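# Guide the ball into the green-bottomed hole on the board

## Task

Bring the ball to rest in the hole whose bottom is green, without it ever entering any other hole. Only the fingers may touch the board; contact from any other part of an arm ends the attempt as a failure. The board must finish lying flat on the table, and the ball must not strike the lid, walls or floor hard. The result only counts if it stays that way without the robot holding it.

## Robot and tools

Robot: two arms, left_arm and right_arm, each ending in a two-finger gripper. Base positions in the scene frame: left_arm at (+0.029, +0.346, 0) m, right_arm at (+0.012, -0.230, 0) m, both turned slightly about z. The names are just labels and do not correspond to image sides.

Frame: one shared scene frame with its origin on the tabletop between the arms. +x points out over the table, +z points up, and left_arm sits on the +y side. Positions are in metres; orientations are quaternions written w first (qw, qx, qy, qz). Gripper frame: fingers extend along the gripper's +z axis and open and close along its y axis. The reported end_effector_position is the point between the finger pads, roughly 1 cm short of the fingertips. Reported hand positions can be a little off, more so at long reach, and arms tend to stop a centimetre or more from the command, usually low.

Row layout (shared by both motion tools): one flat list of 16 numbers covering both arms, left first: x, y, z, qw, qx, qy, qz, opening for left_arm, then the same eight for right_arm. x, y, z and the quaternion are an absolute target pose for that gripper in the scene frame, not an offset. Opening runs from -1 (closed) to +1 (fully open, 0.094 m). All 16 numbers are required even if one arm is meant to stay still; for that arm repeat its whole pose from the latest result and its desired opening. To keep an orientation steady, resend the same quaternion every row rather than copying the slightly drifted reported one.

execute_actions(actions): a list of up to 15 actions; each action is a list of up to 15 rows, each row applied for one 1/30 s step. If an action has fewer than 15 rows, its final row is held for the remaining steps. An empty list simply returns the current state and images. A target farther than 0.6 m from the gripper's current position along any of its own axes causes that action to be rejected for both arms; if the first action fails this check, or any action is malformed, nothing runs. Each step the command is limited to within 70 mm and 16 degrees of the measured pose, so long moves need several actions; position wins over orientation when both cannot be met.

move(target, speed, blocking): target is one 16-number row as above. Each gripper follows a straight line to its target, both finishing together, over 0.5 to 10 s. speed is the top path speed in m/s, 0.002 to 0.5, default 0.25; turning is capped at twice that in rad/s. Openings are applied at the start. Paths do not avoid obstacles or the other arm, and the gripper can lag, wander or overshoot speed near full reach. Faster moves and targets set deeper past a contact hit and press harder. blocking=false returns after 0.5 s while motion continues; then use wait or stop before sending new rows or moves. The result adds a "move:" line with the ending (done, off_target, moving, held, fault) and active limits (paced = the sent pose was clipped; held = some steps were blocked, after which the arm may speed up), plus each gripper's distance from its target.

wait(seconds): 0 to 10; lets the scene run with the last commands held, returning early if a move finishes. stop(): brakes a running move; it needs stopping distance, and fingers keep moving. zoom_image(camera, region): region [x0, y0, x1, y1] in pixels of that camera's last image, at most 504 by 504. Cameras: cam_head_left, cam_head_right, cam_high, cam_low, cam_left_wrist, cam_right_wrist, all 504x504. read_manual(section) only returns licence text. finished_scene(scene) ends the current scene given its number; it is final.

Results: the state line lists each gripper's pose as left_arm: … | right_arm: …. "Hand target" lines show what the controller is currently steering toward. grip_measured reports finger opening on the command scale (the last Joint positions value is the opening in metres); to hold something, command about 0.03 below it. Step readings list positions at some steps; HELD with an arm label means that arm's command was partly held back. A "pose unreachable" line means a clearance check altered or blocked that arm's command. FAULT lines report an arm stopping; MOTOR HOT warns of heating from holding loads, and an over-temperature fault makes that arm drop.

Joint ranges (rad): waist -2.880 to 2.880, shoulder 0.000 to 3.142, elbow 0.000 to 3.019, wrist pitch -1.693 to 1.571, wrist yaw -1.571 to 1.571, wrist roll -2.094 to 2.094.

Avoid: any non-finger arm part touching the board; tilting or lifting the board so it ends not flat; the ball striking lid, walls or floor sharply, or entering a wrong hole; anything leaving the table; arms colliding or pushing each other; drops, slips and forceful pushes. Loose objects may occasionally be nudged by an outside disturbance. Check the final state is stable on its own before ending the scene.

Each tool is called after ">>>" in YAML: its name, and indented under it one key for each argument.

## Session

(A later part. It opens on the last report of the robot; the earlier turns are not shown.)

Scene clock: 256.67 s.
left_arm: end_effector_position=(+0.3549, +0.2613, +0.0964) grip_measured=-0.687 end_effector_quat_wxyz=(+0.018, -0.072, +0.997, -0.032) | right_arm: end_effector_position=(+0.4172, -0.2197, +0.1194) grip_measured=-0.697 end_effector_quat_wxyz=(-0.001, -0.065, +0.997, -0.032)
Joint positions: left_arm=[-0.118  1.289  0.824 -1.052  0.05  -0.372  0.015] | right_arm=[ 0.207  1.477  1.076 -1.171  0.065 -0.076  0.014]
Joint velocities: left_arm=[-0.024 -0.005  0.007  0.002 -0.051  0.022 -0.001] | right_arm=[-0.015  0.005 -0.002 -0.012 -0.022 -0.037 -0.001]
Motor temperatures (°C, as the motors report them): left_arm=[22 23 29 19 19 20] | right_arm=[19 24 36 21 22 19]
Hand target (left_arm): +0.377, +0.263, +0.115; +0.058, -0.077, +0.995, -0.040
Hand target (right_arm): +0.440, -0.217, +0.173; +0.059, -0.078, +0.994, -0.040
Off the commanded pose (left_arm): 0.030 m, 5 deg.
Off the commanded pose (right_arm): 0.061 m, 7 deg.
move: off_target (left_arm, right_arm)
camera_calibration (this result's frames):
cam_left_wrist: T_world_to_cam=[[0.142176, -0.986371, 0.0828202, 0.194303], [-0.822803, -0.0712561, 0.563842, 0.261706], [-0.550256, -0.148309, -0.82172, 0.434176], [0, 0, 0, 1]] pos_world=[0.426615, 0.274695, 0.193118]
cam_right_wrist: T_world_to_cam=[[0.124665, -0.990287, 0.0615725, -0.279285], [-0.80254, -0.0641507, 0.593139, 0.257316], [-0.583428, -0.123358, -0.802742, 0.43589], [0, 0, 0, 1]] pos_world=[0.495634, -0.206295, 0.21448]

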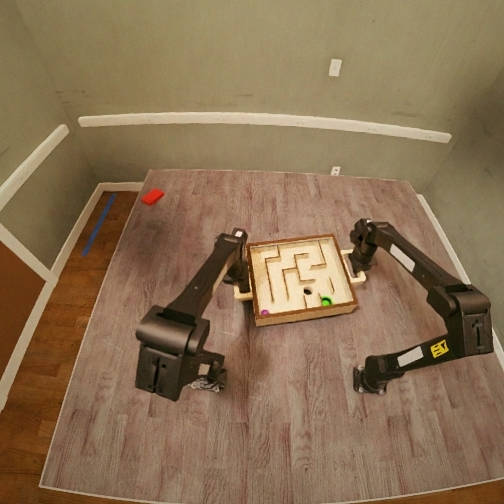

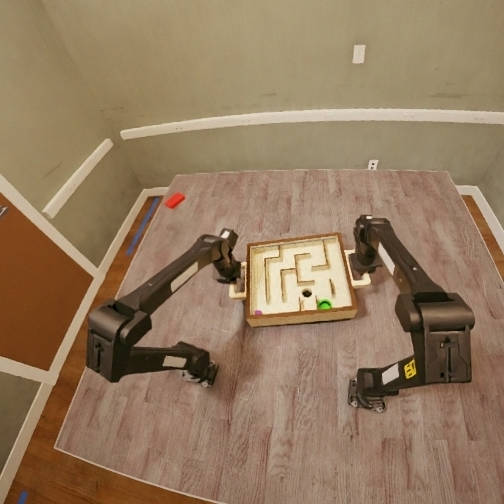

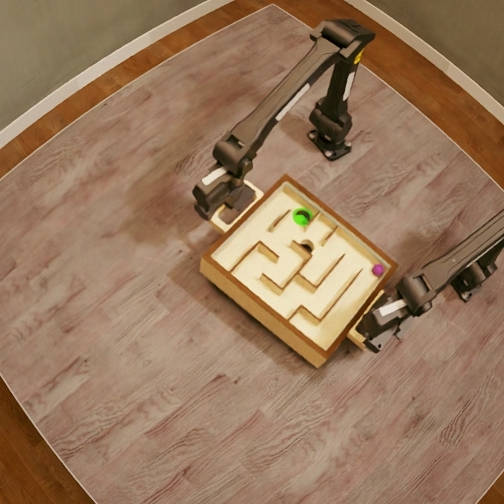

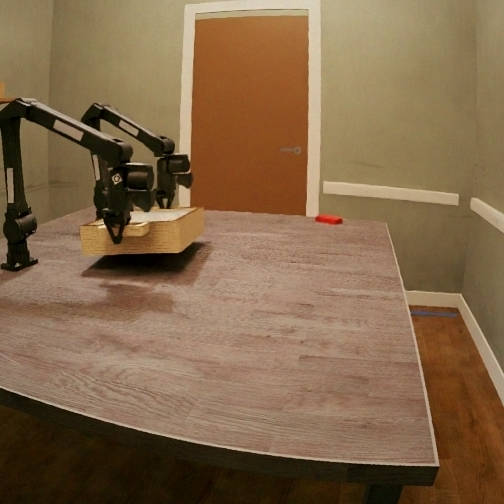

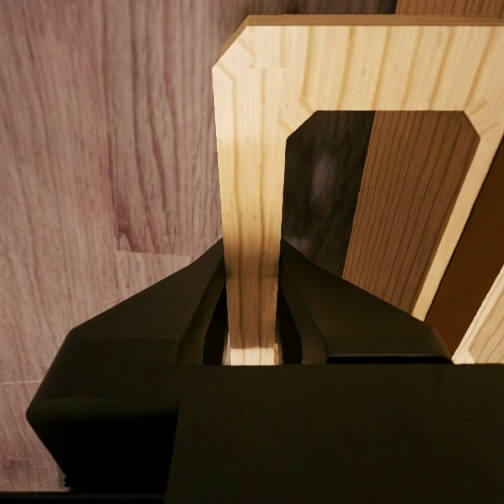

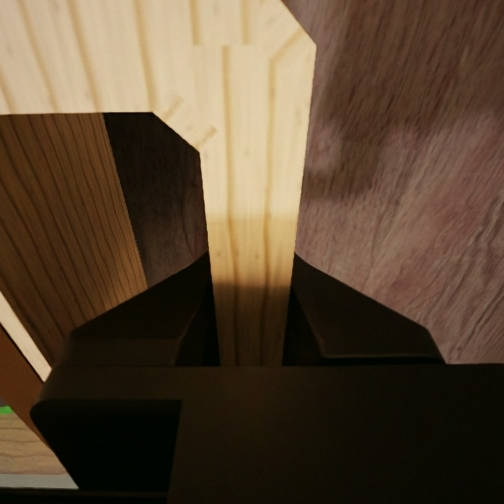

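>>> move:
  target: [0.372,0.264,0.178,0.072,-0.078,0.995,0.04,-0.8,0.442,-0.216,0.132,0.072,-0.078,0.995,0.04,-0.8]
  speed: 0.04

>>> execute_actions:
  actions:
    - [[0.372,0.264,0.178,0.06,-0.078,0.995,0.04,-0.8,0.442,-0.216,0.132,0.06,-0.078,0.995,0.04,-0.8]]
    - [[0.372,0.264,0.178,0.05,-0.078,0.995,0.04,-0.8,0.442,-0.216,0.132,0.05,-0.078,0.995,0.04,-0.8]]

>>> zoom_image:
  camera: "cam_high"
  region: [175,165,405,395]

Scene clock: 267.23 s.
left_arm: end_effector_position=(+0.3503, +0.2668, +0.1348) grip_measured=-0.687 end_effector_quat_wxyz=(+0.025, -0.076, +0.996, +0.041) | right_arm: end_effector_position=(+0.4200, -0.2109, +0.1008) grip_measured=-0.697 end_effector_quat_wxyz=(+0.017, -0.071, +0.996, +0.041)
Joint positions: left_arm=[-0.18   1.251  0.9   -1.202 -0.094 -0.44   0.015] | right_arm=[ 0.166  1.488  1.033 -1.088 -0.085 -0.128  0.014]
Joint velocities: left_arm=[-0.005  0.015 -0.002  0.017 -0.007 -0.051 -0.   ] | right_arm=[-0.015 -0.005 -0.007  0.007  0.051 -0.095  0.   ]
Motor temperatures (°C, as the motors report them): left_arm=[22 23 29 19 19 20] | right_arm=[19 24 36 21 22 19]
Hand target (left_arm): +0.371, +0.264, +0.176; +0.072, -0.078, +0.994, +0.040
Hand target (right_arm): +0.440, -0.216, +0.133; +0.072, -0.079, +0.994, +0.039
Off the commanded pose (left_arm): 0.048 m, 5 deg.
Off the commanded pose (right_arm): 0.039 m, 6 deg.
move: off_target (left_arm, right_arm)
camera_calibration (this result's frames):
cam_left_wrist: T_world_to_cam=[[0.152942, -0.986345, -0.0610893, 0.212908], [-0.823174, -0.161357, 0.544379, 0.263456], [-0.546803, -0.0329712, -0.836612, 0.434048], [0, 0, 0, 1]] pos_world=[0.421646, 0.266822, 0.232716]
cam_right_wrist: T_world_to_cam=[[0.137332, -0.987009, -0.0833854, -0.259736], [-0.815797, -0.160451, 0.555636, 0.260171], [-0.561797, -0.00828078, -0.827234, 0.441341], [0, 0, 0, 1]] pos_world=[0.49586, -0.210962, 0.198874]

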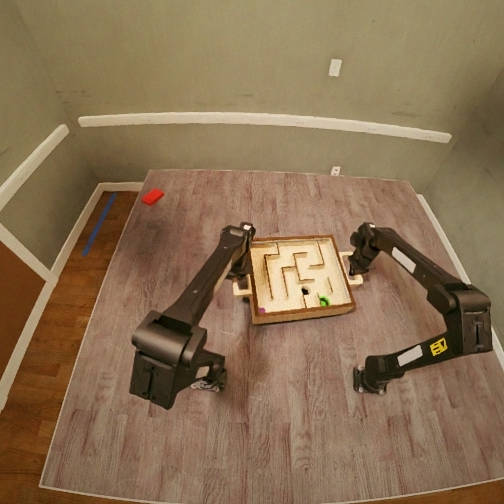

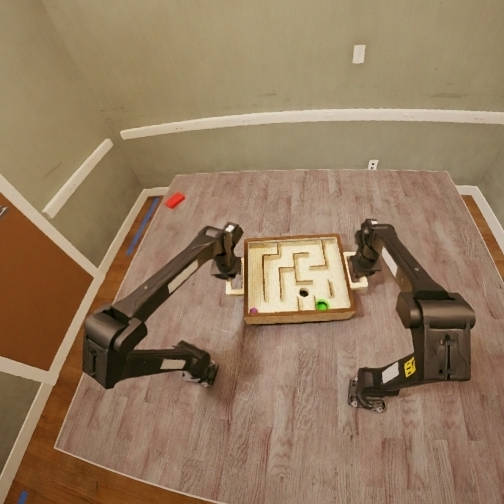

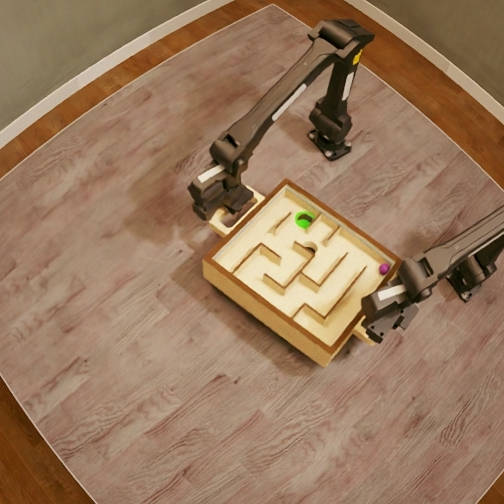

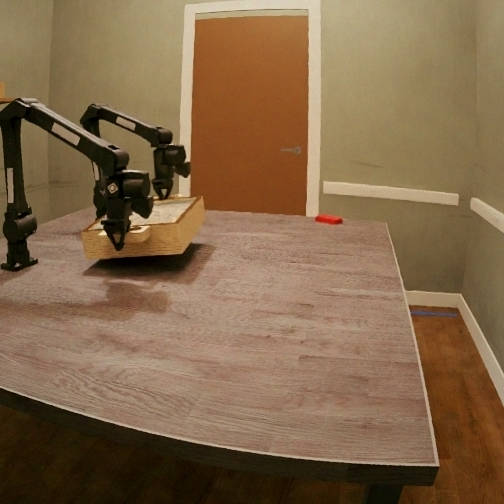

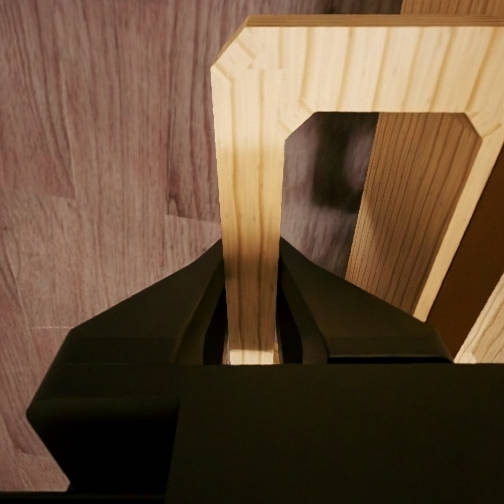

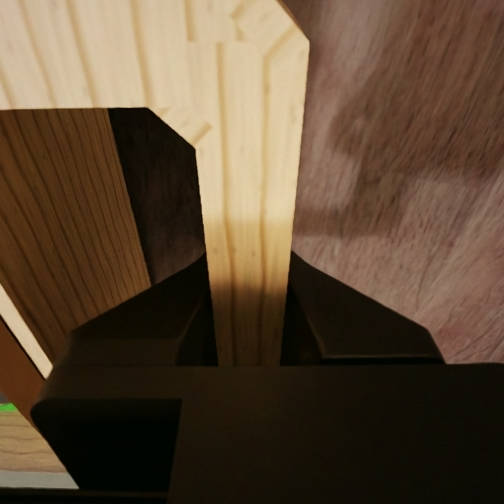

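Scene clock: 268.23 s.
left_arm: end_effector_position=(+0.3466, +0.2668, +0.1409) grip_measured=-0.687 end_effector_quat_wxyz=(+0.013, -0.077, +0.996, +0.042) | right_arm: end_effector_position=(+0.4161, -0.2104, +0.1008) grip_measured=-0.697 end_effector_quat_wxyz=(+0.009, -0.072, +0.996, +0.043)
Joint positions: left_arm=[-0.18   1.251  0.917 -1.242 -0.088 -0.442  0.015] | right_arm=[ 0.166  1.488  1.033 -1.104 -0.088 -0.13   0.014]
Joint velocities: left_arm=[-0.005 -0.005  0.007 -0.007  0.066 -0.037 -0.001] | right_arm=[ 0.005 -0.015 -0.007 -0.017 -0.022 -0.037 -0.001]
Motor temperatures (°C, as the motors report them): left_arm=[22 23 29 19 20 20] | right_arm=[19 24 36 21 22 19]
Hand target (left_arm): +0.370, +0.264, +0.177; +0.051, -0.078, +0.995, +0.040
Hand target (right_arm): +0.440, -0.216, +0.133; +0.050, -0.078, +0.995, +0.039
Off the commanded pose (left_arm): 0.045 m, 4 deg.
Off the commanded pose (right_arm): 0.041 m, 5 deg.
Step readings (end_effector_position; steps 1 to 15: 1st action; 16 to 30: 2nd action):
0: left_arm (+0.3503, +0.2668, +0.1348) | right_arm (+0.4200, -0.2109, +0.1008)
1: left_arm (+0.3498, +0.2668, +0.1351) | right_arm (+0.4200, -0.2109, +0.1008)
2: left_arm (+0.3493, +0.2668, +0.1357) | right_arm (+0.4200, -0.2108, +0.1008)
4: left_arm (+0.3490, +0.2668, +0.1374) | right_arm (+0.4200, -0.2105, +0.1008)
8: left_arm (+0.3493, +0.2667, +0.1385) | right_arm (+0.4200, -0.2105, +0.1008)
15: left_arm (+0.3492, +0.2667, +0.1385) | right_arm (+0.4200, -0.2105, +0.1008)
16: left_arm (+0.3490, +0.2667, +0.1389) | right_arm (+0.4195, -0.2105, +0.1008)
17: left_arm (+0.3485, +0.2667, +0.1394) | right_arm (+0.4186, -0.2105, +0.1008)
19: left_arm (+0.3474, +0.2668, +0.1406) | right_arm (+0.4169, -0.2105, +0.1008)
23: left_arm (+0.3466, +0.2668, +0.1409) | right_arm (+0.4161, -0.2104, +0.1008)
30: end_effector_position above
camera_calibration (this result's frames):
cam_left_wrist: T_world_to_cam=[[0.15327, -0.986015, -0.0654362, 0.214239], [-0.809639, -0.163267, 0.563763, 0.25024], [-0.566563, -0.0334285, -0.82334, 0.442216], [0, 0, 0, 1]] pos_world=[0.420311, 0.266882, 0.237037]
cam_right_wrist: T_world_to_cam=[[0.137905, -0.986499, -0.0883341, -0.258367], [-0.806547, -0.163616, 0.568077, 0.251286], [-0.57486, -0.00709493, -0.818221, 0.443882], [0, 0, 0, 1]] pos_world=[0.493474, -0.210614, 0.197621]

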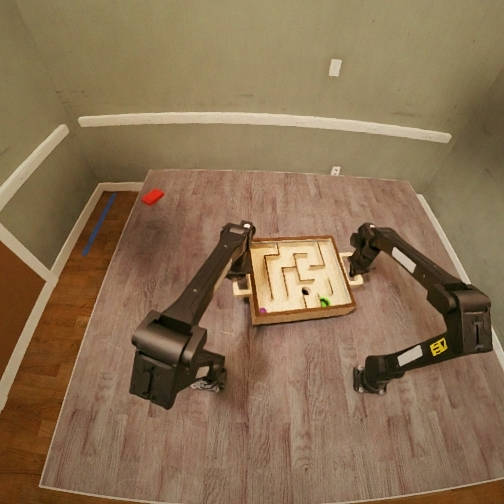

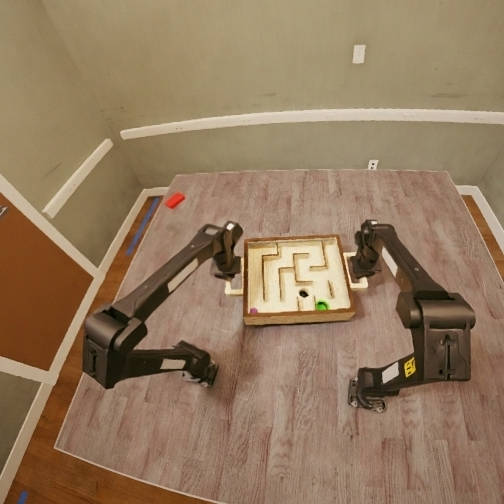

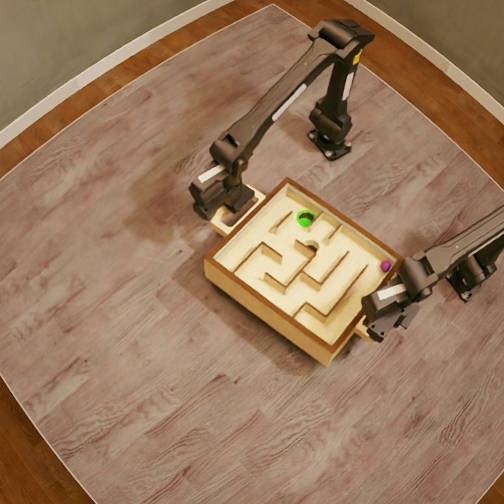

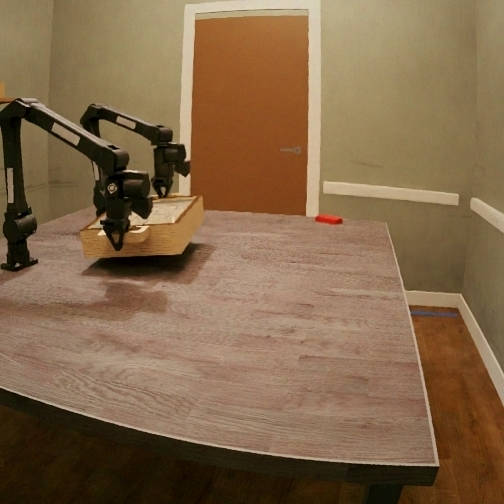

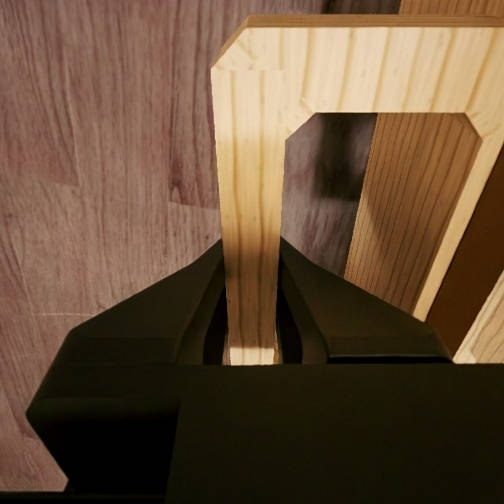

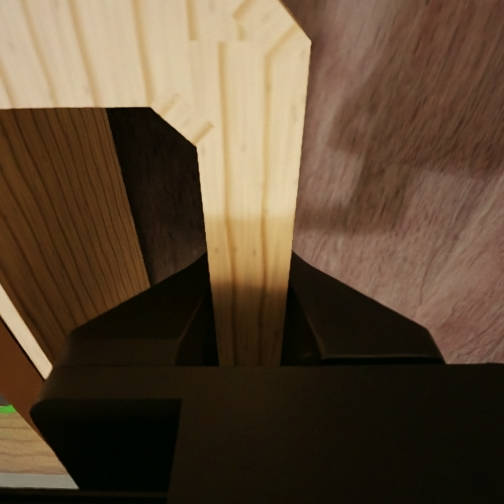

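Region (175, 165, 405, 395) of cam_high's 504x504 image, scaled by 2.191, with more detail than that image has.

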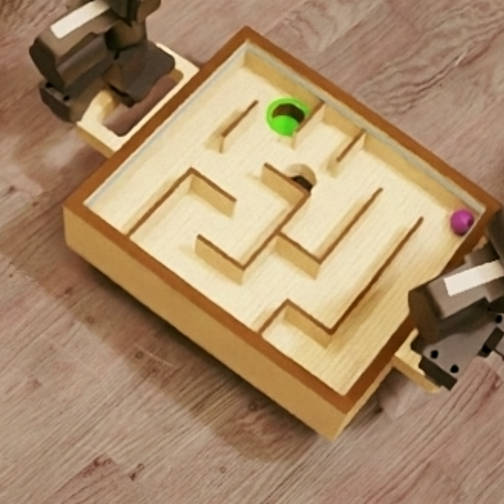

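>>> execute_actions:
  actions:
    - [[0.372,0.264,0.182,0.055,-0.078,0.995,0.045,-0.8,0.442,-0.216,0.13,0.055,-0.078,0.995,0.045,-0.8]]
    - [[0.372,0.264,0.182,0.055,-0.078,0.995,0.045,-0.8,0.442,-0.216,0.13,0.055,-0.078,0.995,0.045,-0.8]]

>>> zoom_image:
  camera: "cam_high"
  region: [175,165,405,395]

Scene clock: 273.03 s.
left_arm: end_effector_position=(+0.3474, +0.2674, +0.1431) grip_measured=-0.687 end_effector_quat_wxyz=(+0.014, -0.076, +0.996, +0.045) | right_arm: end_effector_position=(+0.4161, -0.2095, +0.1009) grip_measured=-0.698 end_effector_quat_wxyz=(+0.009, -0.071, +0.996, +0.047)
Joint positions: left_arm=[-0.18   1.251  0.923 -1.249 -0.094 -0.442  0.015] | right_arm=[ 0.164  1.488  1.033 -1.104 -0.096 -0.13   0.014]
Joint velocities: left_arm=[-0.024  0.005  0.002 -0.012  0.007 -0.037  0.   ] | right_arm=[ 0.024  0.005 -0.002  0.002  0.007  0.051  0.001]
Motor temperatures (°C, as the motors report them): left_arm=[22 22 30 19 20 20] | right_arm=[19 24 36 21 22 19]
Hand target (left_arm): +0.370, +0.264, +0.181; +0.055, -0.078, +0.994, +0.044
Hand target (right_arm): +0.440, -0.216, +0.131; +0.055, -0.078, +0.994, +0.044
Off the commanded pose (left_arm): 0.046 m, 5 deg.
Off the commanded pose (right_arm): 0.040 m, 5 deg.
Step readings (end_effector_position; steps 1 to 15: 1st action; 16 to 30: 2nd action):
0: left_arm (+0.3466, +0.2668, +0.1409) | right_arm (+0.4161, -0.2104, +0.1008)
1: left_arm (+0.3467, +0.2670, +0.1411) | right_arm (+0.4161, -0.2101, +0.1008)
2: left_arm (+0.3467, +0.2673, +0.1414) | right_arm (+0.4161, -0.2097, +0.1009)
4: left_arm (+0.3470, +0.2675, +0.1422) | right_arm (+0.4161, -0.2095, +0.1009)
8: left_arm (+0.3475, +0.2674, +0.1430) | right_arm (+0.4161, -0.2095, +0.1009)
15: left_arm (+0.3474, +0.2674, +0.1431) | right_arm (+0.4161, -0.2095, +0.1009)
16: left_arm (+0.3474, +0.2674, +0.1431) | right_arm (+0.4161, -0.2095, +0.1009)
17: left_arm (+0.3474, +0.2674, +0.1431) | right_arm (+0.4161, -0.2095, +0.1009)
19: left_arm (+0.3474, +0.2674, +0.1431) | right_arm (+0.4161, -0.2095, +0.1009)
23: left_arm (+0.3474, +0.2674, +0.1431) | right_arm (+0.4161, -0.2095, +0.1009)
30: end_effector_position above
camera_calibration (this result's frames):
cam_left_wrist: T_world_to_cam=[[0.152549, -0.985723, -0.0712651, 0.215875], [-0.810336, -0.166034, 0.56195, 0.250961], [-0.56576, -0.027976, -0.824096, 0.442808], [0, 0, 0, 1]] pos_world=[0.420954, 0.266849, 0.239272]
cam_right_wrist: T_world_to_cam=[[0.136869, -0.985902, -0.0962474, -0.256106], [-0.806661, -0.167322, 0.566835, 0.250762], [-0.574948, 0.0000567792, -0.81819, 0.445526], [0, 0, 0, 1]] pos_world=[0.493487, -0.210562, 0.197734]

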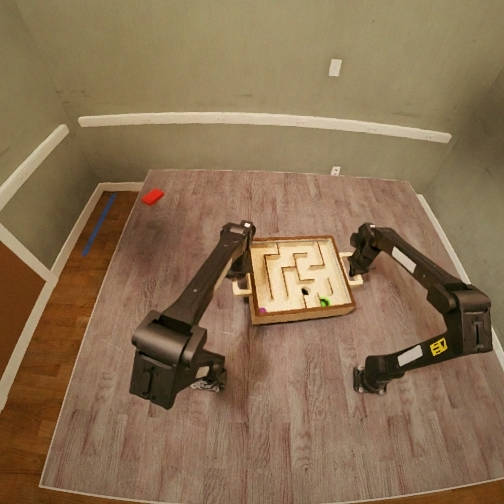

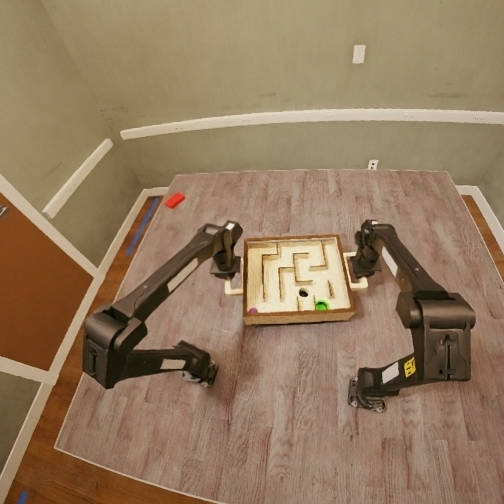

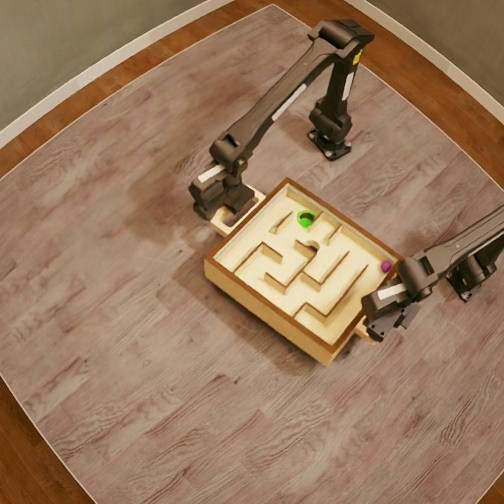

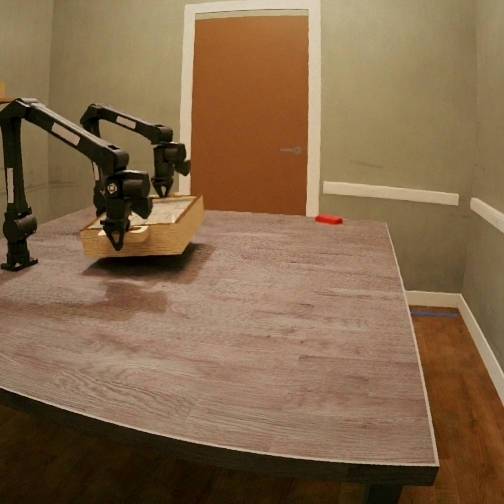

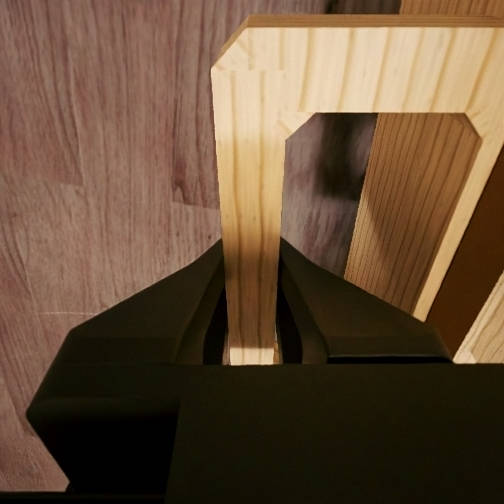

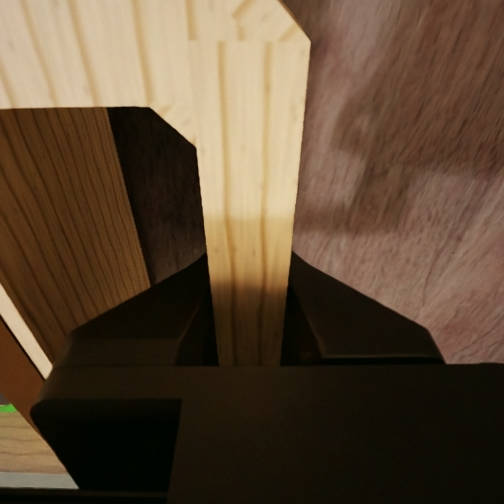

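Region (175, 165, 405, 395) of cam_high's 504x504 image, scaled by 2.191, with more detail than that image has.

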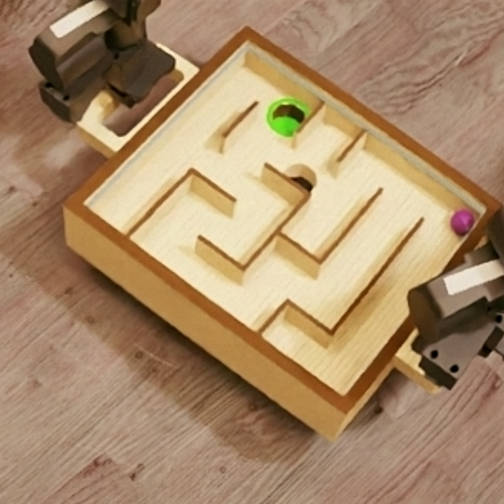

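>>> execute_actions:
  actions:
    - [[0.372,0.264,0.182,0.04,-0.078,0.995,0.045,-0.8,0.442,-0.216,0.134,0.04,-0.078,0.995,0.045,-0.8]]
    - [[0.372,0.264,0.182,0.025,-0.078,0.995,0.045,-0.8,0.442,-0.216,0.136,0.025,-0.078,0.995,0.045,-0.8]]
    - [[0.372,0.264,0.182,0.015,-0.078,0.995,0.045,-0.8,0.442,-0.216,0.137,0.015,-0.078,0.995,0.045,-0.8]]
    - [[0.372,0.264,0.182,0.015,-0.078,0.995,0.045,-0.8,0.442,-0.216,0.137,0.015,-0.078,0.995,0.045,-0.8]]

>>> zoom_image:
  camera: "cam_high"
  region: [175,165,405,395]

Scene clock: 281.37 s.
left_arm: end_effector_position=(+0.3450, +0.2647, +0.1480) grip_measured=-0.687 end_effector_quat_wxyz=(-0.020, -0.072, +0.996, +0.048) | right_arm: end_effector_position=(+0.4066, -0.2123, +0.1013) grip_measured=-0.698 end_effector_quat_wxyz=(-0.029, -0.067, +0.996, +0.047)
Joint positions: left_arm=[-0.18   1.286  0.966 -1.322 -0.075 -0.436  0.015] | right_arm=[ 0.159  1.511  1.059 -1.183 -0.091 -0.13   0.014]
Joint velocities: left_arm=[-0.005 -0.005  0.017 -0.002  0.022  0.051 -0.   ] | right_arm=[ 0.005 -0.005 -0.002 -0.007  0.081 -0.022 -0.   ]
Motor temperatures (°C, as the motors report them): left_arm=[22 22 31 19 20 20] | right_arm=[19 24 36 21 22 19]
Hand target (left_arm): +0.370, +0.264, +0.181; +0.016, -0.078, +0.996, +0.045
Hand target (right_arm): +0.438, -0.216, +0.138; +0.016, -0.078, +0.996, +0.044
Off the commanded pose (left_arm): 0.043 m, 4 deg.
Off the commanded pose (right_arm): 0.050 m, 5 deg.
Step readings (end_effector_position; steps 1 to 15: 1st action; 16 to 30: 2nd action; 31 to 45: 3rd action; 46 to 60: 4th action):
0: left_arm (+0.3474, +0.2674, +0.1431) | right_arm (+0.4161, -0.2095, +0.1009)
1: left_arm (+0.3471, +0.2673, +0.1435) | right_arm (+0.4153, -0.2095, +0.1009)
2: left_arm (+0.3466, +0.2673, +0.1442) | right_arm (+0.4140, -0.2095, +0.1007)
4: left_arm (+0.3456, +0.2672, +0.1457) | right_arm (+0.4114, -0.2096, +0.1006)
8: left_arm (+0.3446, +0.2673, +0.1461) | right_arm (+0.4103, -0.2096, +0.1006)
15: left_arm (+0.3445, +0.2673, +0.1461) | right_arm (+0.4103, -0.2096, +0.1006)
16: left_arm (+0.3443, +0.2670, +0.1463) | right_arm (+0.4097, -0.2096, +0.1007)
17: left_arm (+0.3439, +0.2668, +0.1469) | right_arm (+0.4087, -0.2099, +0.1011)
19: left_arm (+0.3439, +0.2663, +0.1472) | right_arm (+0.4072, -0.2107, +0.1010)
23: left_arm (+0.3443, +0.2658, +0.1464) | right_arm (+0.4062, -0.2113, +0.0997)
30: left_arm (+0.3441, +0.2658, +0.1463) | right_arm (+0.4060, -0.2113, +0.0996)
31: left_arm (+0.3439, +0.2656, +0.1465) | right_arm (+0.4058, -0.2114, +0.0998)
32: left_arm (+0.3437, +0.2654, +0.1470) | right_arm (+0.4056, -0.2115, +0.1004)
34: left_arm (+0.3438, +0.2651, +0.1476) | right_arm (+0.4057, -0.2120, +0.1011)
38: left_arm (+0.3448, +0.2648, +0.1479) | right_arm (+0.4066, -0.2122, +0.1014)
45: left_arm (+0.3450, +0.2647, +0.1480) | right_arm (+0.4066, -0.2123, +0.1013)
46: left_arm (+0.3450, +0.2647, +0.1480) | right_arm (+0.4066, -0.2123, +0.1013)
47: left_arm (+0.3450, +0.2647, +0.1480) | right_arm (+0.4066, -0.2123, +0.1013)
49: left_arm (+0.3450, +0.2647, +0.1480) | right_arm (+0.4066, -0.2123, +0.1013)
53: left_arm (+0.3450, +0.2647, +0.1480) | right_arm (+0.4066, -0.2123, +0.1013)
60: end_effector_position above
camera_calibration (this result's frames):
cam_left_wrist: T_world_to_cam=[[0.142479, -0.98647, -0.081095, 0.219001], [-0.770948, -0.161986, 0.615954, 0.223127], [-0.620756, -0.0252404, -0.783597, 0.457682], [0, 0, 0, 1]] pos_world=[0.424926, 0.263734, 0.238962]
cam_right_wrist: T_world_to_cam=[[0.124908, -0.987011, -0.101028, -0.252476], [-0.76162, -0.160644, 0.627797, 0.219339], [-0.635872, -0.00147203, -0.771793, 0.460153], [0, 0, 0, 1]] pos_world=[0.491188, -0.213284, 0.191935]

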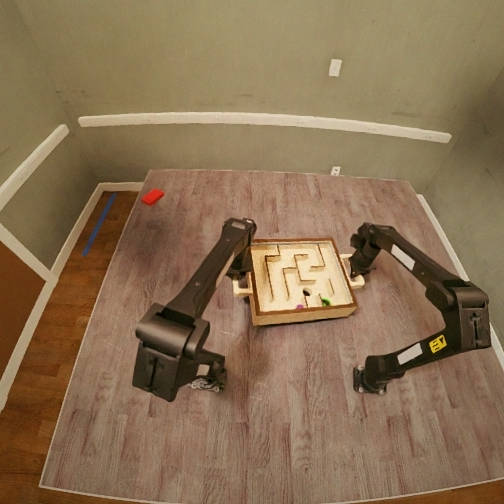

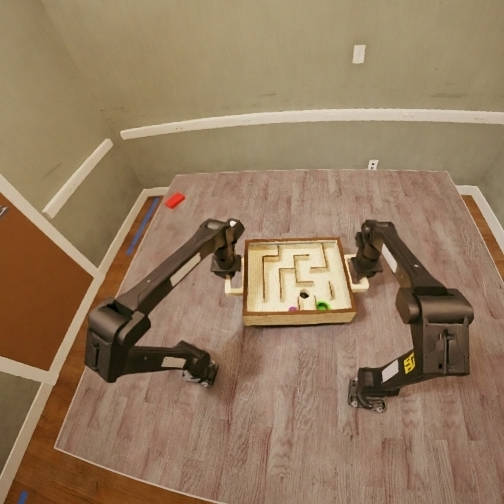

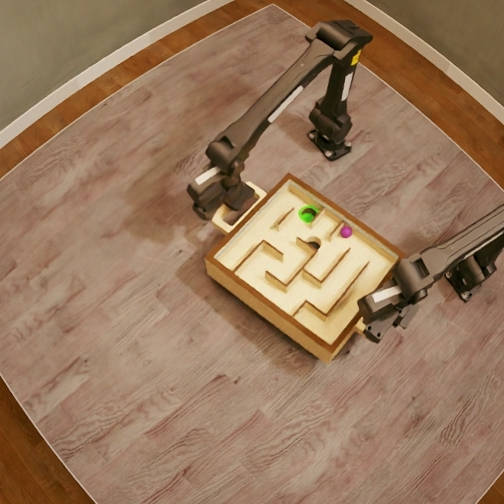

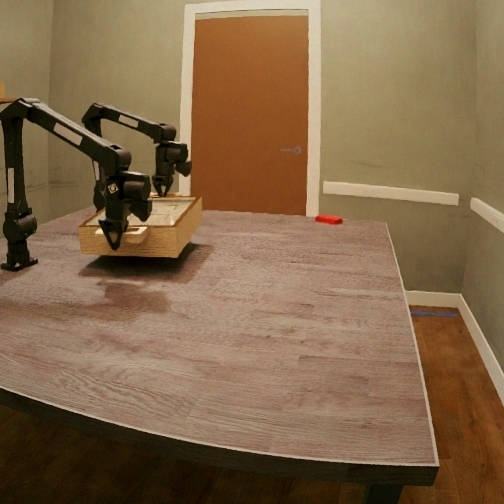

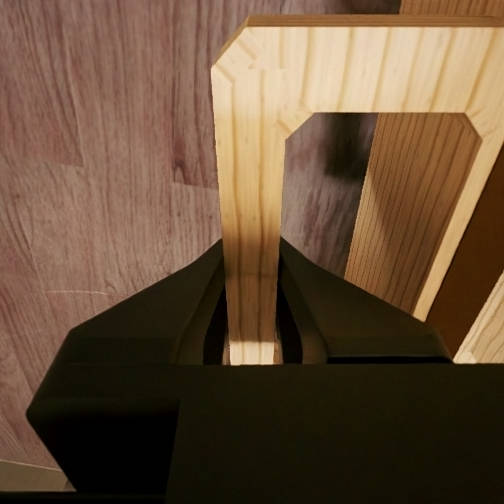

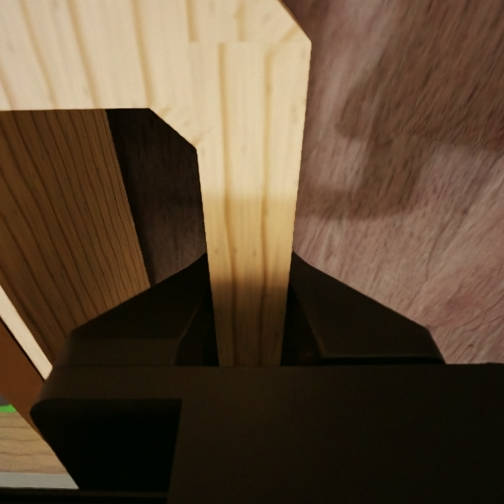

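Region (175, 165, 405, 395) of cam_high's 504x504 image, scaled by 2.191, with more detail than that image has.

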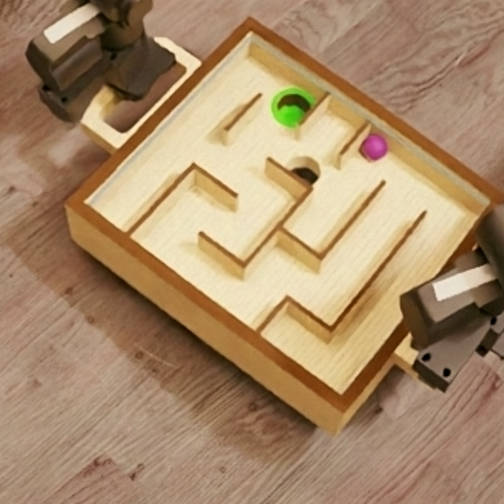

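>>> move:
  target: [0.379,0.263,0.114,0.058,-0.078,0.995,-0.04,-0.8,0.445,-0.217,0.174,0.058,-0.078,0.995,-0.04,-0.8]
  speed: 0.03

>>> zoom_image:
  camera: "cam_high"
  region: [175,165,405,395]

Scene clock: 291.57 s.
left_arm: end_effector_position=(+0.3548, +0.2608, +0.0950) grip_measured=-0.687 end_effector_quat_wxyz=(+0.016, -0.070, +0.997, -0.032) | right_arm: end_effector_position=(+0.4140, -0.2205, +0.1189) grip_measured=-0.698 end_effector_quat_wxyz=(-0.007, -0.063, +0.997, -0.033)
Joint positions: left_arm=[-0.118  1.294  0.824 -1.052  0.053 -0.368  0.015] | right_arm=[ 0.206  1.477  1.075 -1.183  0.066 -0.071  0.014]
Joint velocities: left_arm=[-0.015 -0.005 -0.022  0.022 -0.022 -0.037  0.   ] | right_arm=[ 0.015  0.005  0.002 -0.007 -0.051  0.081 -0.001]
Motor temperatures (°C, as the motors report them): left_arm=[22 22 31 19 20 20] | right_arm=[19 24 36 21 22 19]
Hand target (left_arm): +0.377, +0.263, +0.115; +0.058, -0.077, +0.995, -0.040
Hand target (right_arm): +0.439, -0.217, +0.174; +0.059, -0.078, +0.994, -0.040
Off the commanded pose (left_arm): 0.031 m, 5 deg.
Off the commanded pose (right_arm): 0.063 m, 8 deg.
move: off_target (left_arm, right_arm)
camera_calibration (this result's frames):
cam_left_wrist: T_world_to_cam=[[0.137569, -0.986994, 0.0831762, 0.195704], [-0.820497, -0.0665151, 0.567768, 0.259923], [-0.554851, -0.146353, -0.818976, 0.433733], [0, 0, 0, 1]] pos_world=[0.427001, 0.273926, 0.191363]
cam_right_wrist: T_world_to_cam=[[0.119409, -0.990938, 0.0615103, -0.277573], [-0.795385, -0.0583972, 0.603285, 0.252069], [-0.594226, -0.120962, -0.79515, 0.437588], [0, 0, 0, 1]] pos_world=[0.493663, -0.207406, 0.212952]

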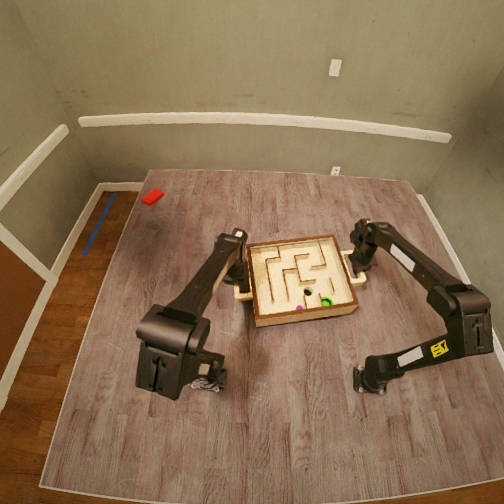

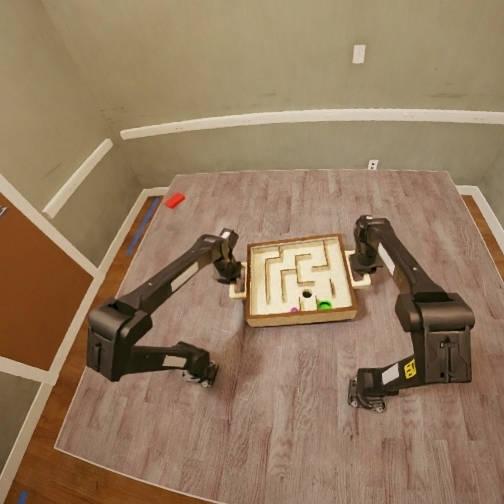

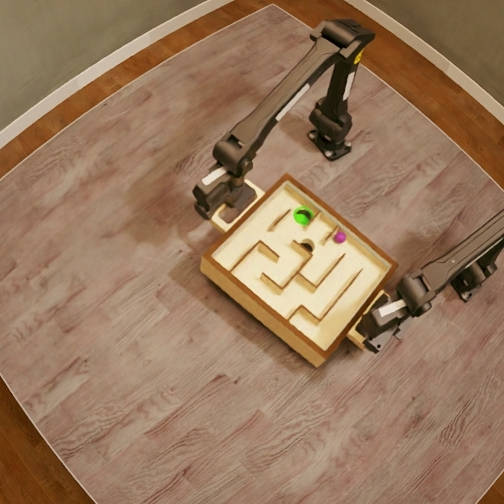

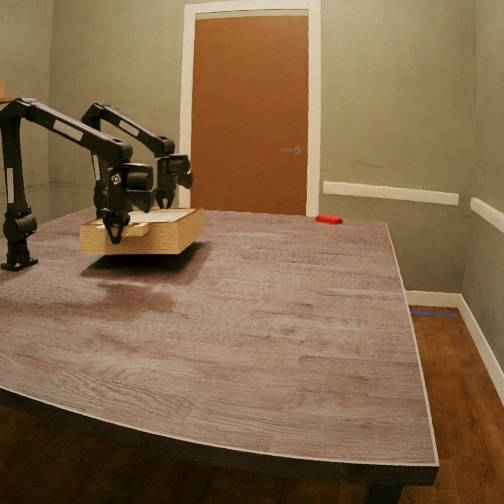

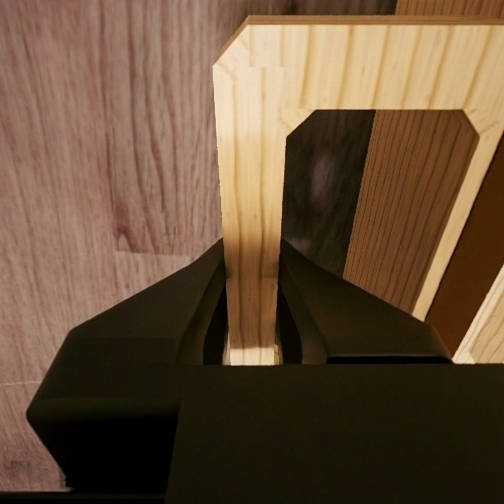

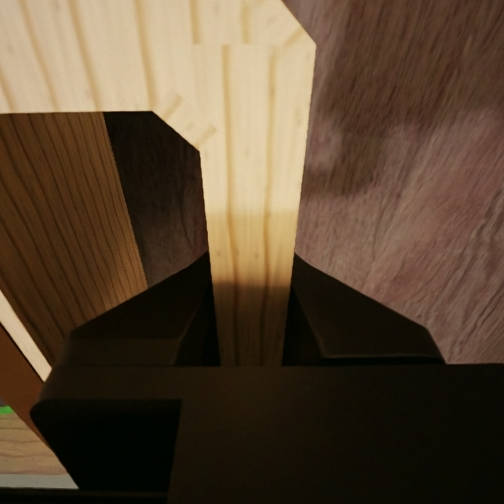

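Region (175, 165, 405, 395) of cam_high's 504x504 image, scaled by 2.191, with more detail than that image has.

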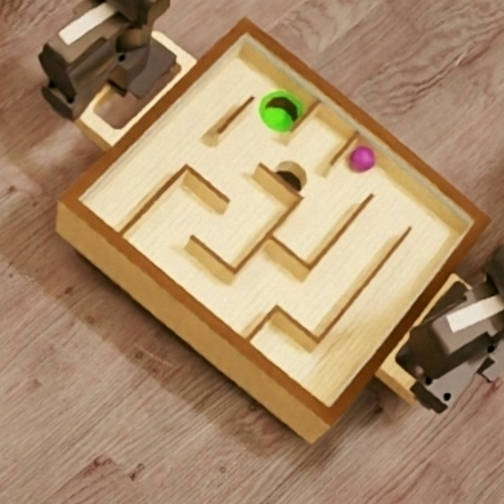

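>>> execute_actions:
  actions:
    - [[0.379,0.263,0.114,0.045,-0.078,0.995,-0.04,-0.8,0.445,-0.217,0.174,0.045,-0.078,0.995,-0.04,-0.8]]
    - [[0.379,0.263,0.114,0.038,-0.078,0.995,-0.04,-0.8,0.445,-0.217,0.174,0.038,-0.078,0.995,-0.04,-0.8]]
    - [[0.379,0.263,0.116,-0.005,-0.078,0.996,-0.04,-0.8,0.445,-0.217,0.172,-0.005,-0.078,0.996,-0.04,-0.8]]
    - [[0.379,0.263,0.118,-0.015,-0.078,0.996,-0.035,-0.8,0.445,-0.217,0.17,-0.015,-0.078,0.996,-0.035,-0.8]]

>>> zoom_image:
  camera: "cam_high"
  region: [175,165,405,395]

Scene clock: 298.97 s.
left_arm: end_effector_position=(+0.3495, +0.2601, +0.0919) grip_measured=-0.687 end_effector_quat_wxyz=(-0.045, -0.073, +0.995, -0.039) | right_arm: end_effector_position=(+0.4134, -0.2198, +0.1309) grip_measured=-0.698 end_effector_quat_wxyz=(-0.058, -0.066, +0.996, -0.036)
Joint positions: left_arm=[-0.099  1.361  0.875 -1.15   0.1   -0.352  0.015] | right_arm=[ 0.211  1.527  1.16  -1.319  0.072 -0.069  0.014]
Joint velocities: left_arm=[-0.005 -0.015 -0.027 -0.027 -0.022 -0.066  0.   ] | right_arm=[ 0.005 -0.005 -0.017 -0.012 -0.007 -0.022  0.001]
Motor temperatures (°C, as the motors report them): left_arm=[22 22 30 19 20 20] | right_arm=[19 24 37 21 22 19]
Hand target (left_arm): +0.378, +0.263, +0.118; -0.014, -0.078, +0.996, -0.035
Hand target (right_arm): +0.441, -0.217, +0.171; -0.014, -0.078, +0.996, -0.035
Off the commanded pose (left_arm): 0.039 m, 4 deg.
Off the commanded pose (right_arm): 0.050 m, 5 deg.
Step readings (end_effector_position; steps 1 to 15: 1st action; 16 to 30: 2nd action; 31 to 45: 3rd action; 46 to 60: 4th action):
0: left_arm (+0.3548, +0.2608, +0.0950) | right_arm (+0.4140, -0.2205, +0.1189)
1: left_arm (+0.3547, +0.2607, +0.0948) | right_arm (+0.4139, -0.2206, +0.1194)
2: left_arm (+0.3546, +0.2606, +0.0942) | right_arm (+0.4140, -0.2207, +0.1205)
4: left_arm (+0.3544, +0.2603, +0.0928) | right_arm (+0.4147, -0.2206, +0.1229)
8: left_arm (+0.3543, +0.2602, +0.0921) | right_arm (+0.4148, -0.2207, +0.1242)
15: left_arm (+0.3543, +0.2601, +0.0921) | right_arm (+0.4146, -0.2207, +0.1242)
16: left_arm (+0.3543, +0.2601, +0.0920) | right_arm (+0.4144, -0.2208, +0.1245)
17: left_arm (+0.3542, +0.2600, +0.0918) | right_arm (+0.4142, -0.2208, +0.1250)
19: left_arm (+0.3541, +0.2597, +0.0911) | right_arm (+0.4142, -0.2210, +0.1263)
23: left_arm (+0.3540, +0.2596, +0.0908) | right_arm (+0.4142, -0.2211, +0.1268)
30: left_arm (+0.3540, +0.2596, +0.0908) | right_arm (+0.4141, -0.2211, +0.1268)
31: left_arm (+0.3525, +0.2593, +0.0907) | right_arm (+0.4137, -0.2213, +0.1279)
32: left_arm (+0.3505, +0.2590, +0.0911) | right_arm (+0.4127, -0.2213, +0.1300)
34: left_arm (+0.3485, +0.2589, +0.0896) | right_arm (+0.4123, -0.2209, +0.1331)
38: left_arm (+0.3496, +0.2590, +0.0875) | right_arm (+0.4133, -0.2208, +0.1309)
45: left_arm (+0.3486, +0.2593, +0.0876) | right_arm (+0.4129, -0.2207, +0.1299)
46: left_arm (+0.3486, +0.2593, +0.0881) | right_arm (+0.4127, -0.2204, +0.1302)
47: left_arm (+0.3482, +0.2595, +0.0889) | right_arm (+0.4125, -0.2201, +0.1305)
49: left_arm (+0.3483, +0.2598, +0.0904) | right_arm (+0.4122, -0.2200, +0.1306)
53: left_arm (+0.3494, +0.2601, +0.0918) | right_arm (+0.4131, -0.2198, +0.1306)
60: end_effector_position above
camera_calibration (this result's frames):
cam_left_wrist: T_world_to_cam=[[0.151341, -0.98458, 0.0877428, 0.19014], [-0.745773, -0.0554698, 0.663887, 0.219516], [-0.648783, -0.165909, -0.742668, 0.45907], [0, 0, 0, 1]] pos_world=[0.43277, 0.275548, 0.178519]
cam_right_wrist: T_world_to_cam=[[0.128266, -0.989847, 0.0612351, -0.280939], [-0.730724, -0.0525815, 0.680645, 0.208809], [-0.670515, -0.13205, -0.73005, 0.467466], [0, 0, 0, 1]] pos_world=[0.50206, -0.205379, 0.216351]

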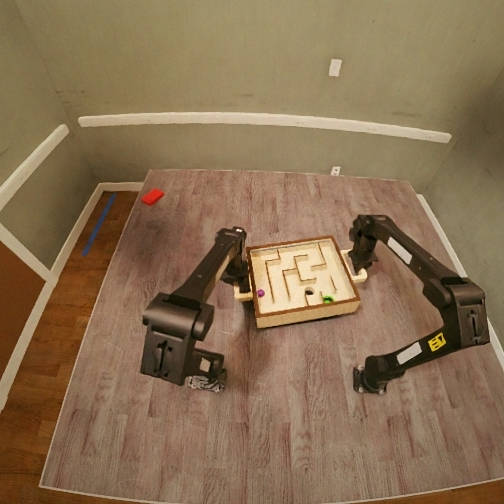

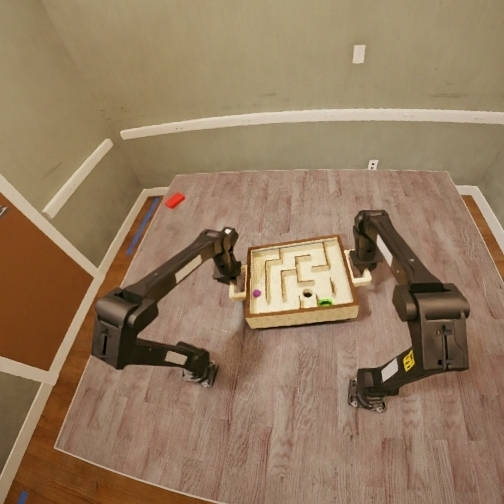

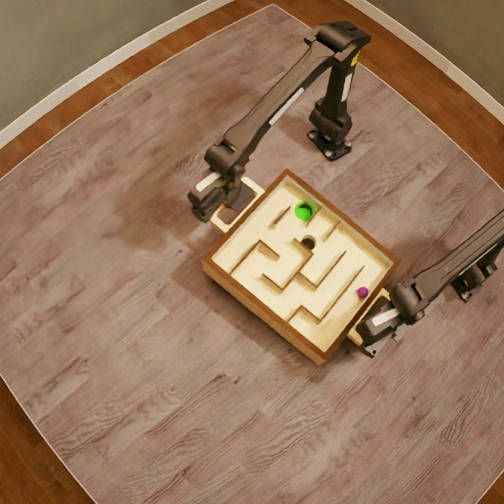

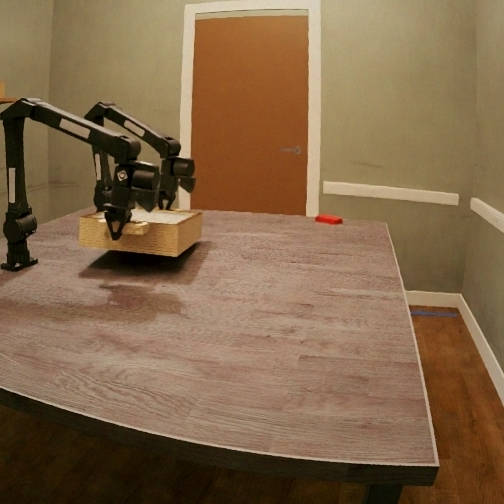

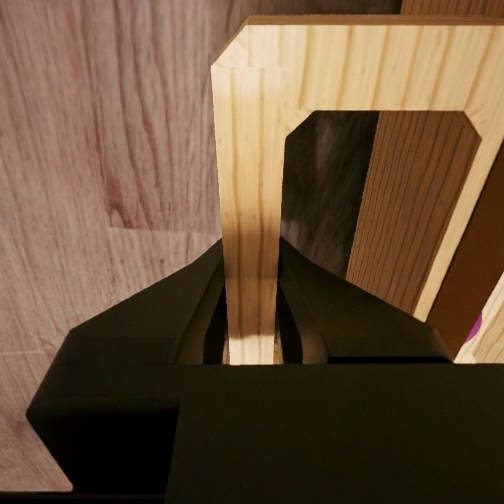

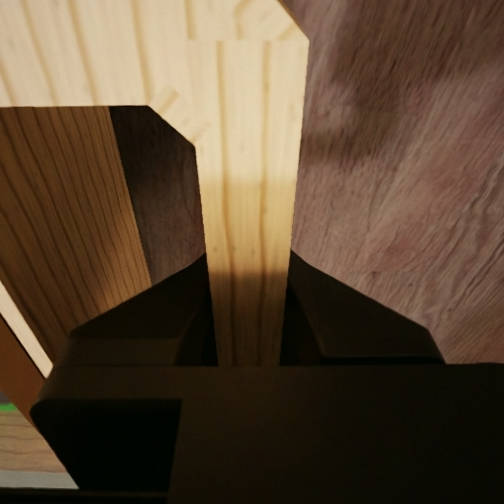

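Region (175, 165, 405, 395) of cam_high's 504x504 image, scaled by 2.191, with more detail than that image has.

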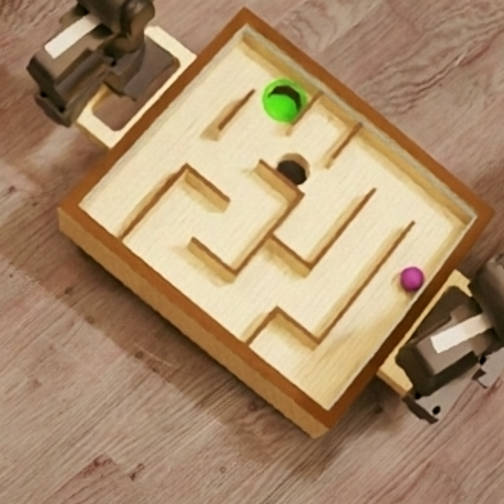

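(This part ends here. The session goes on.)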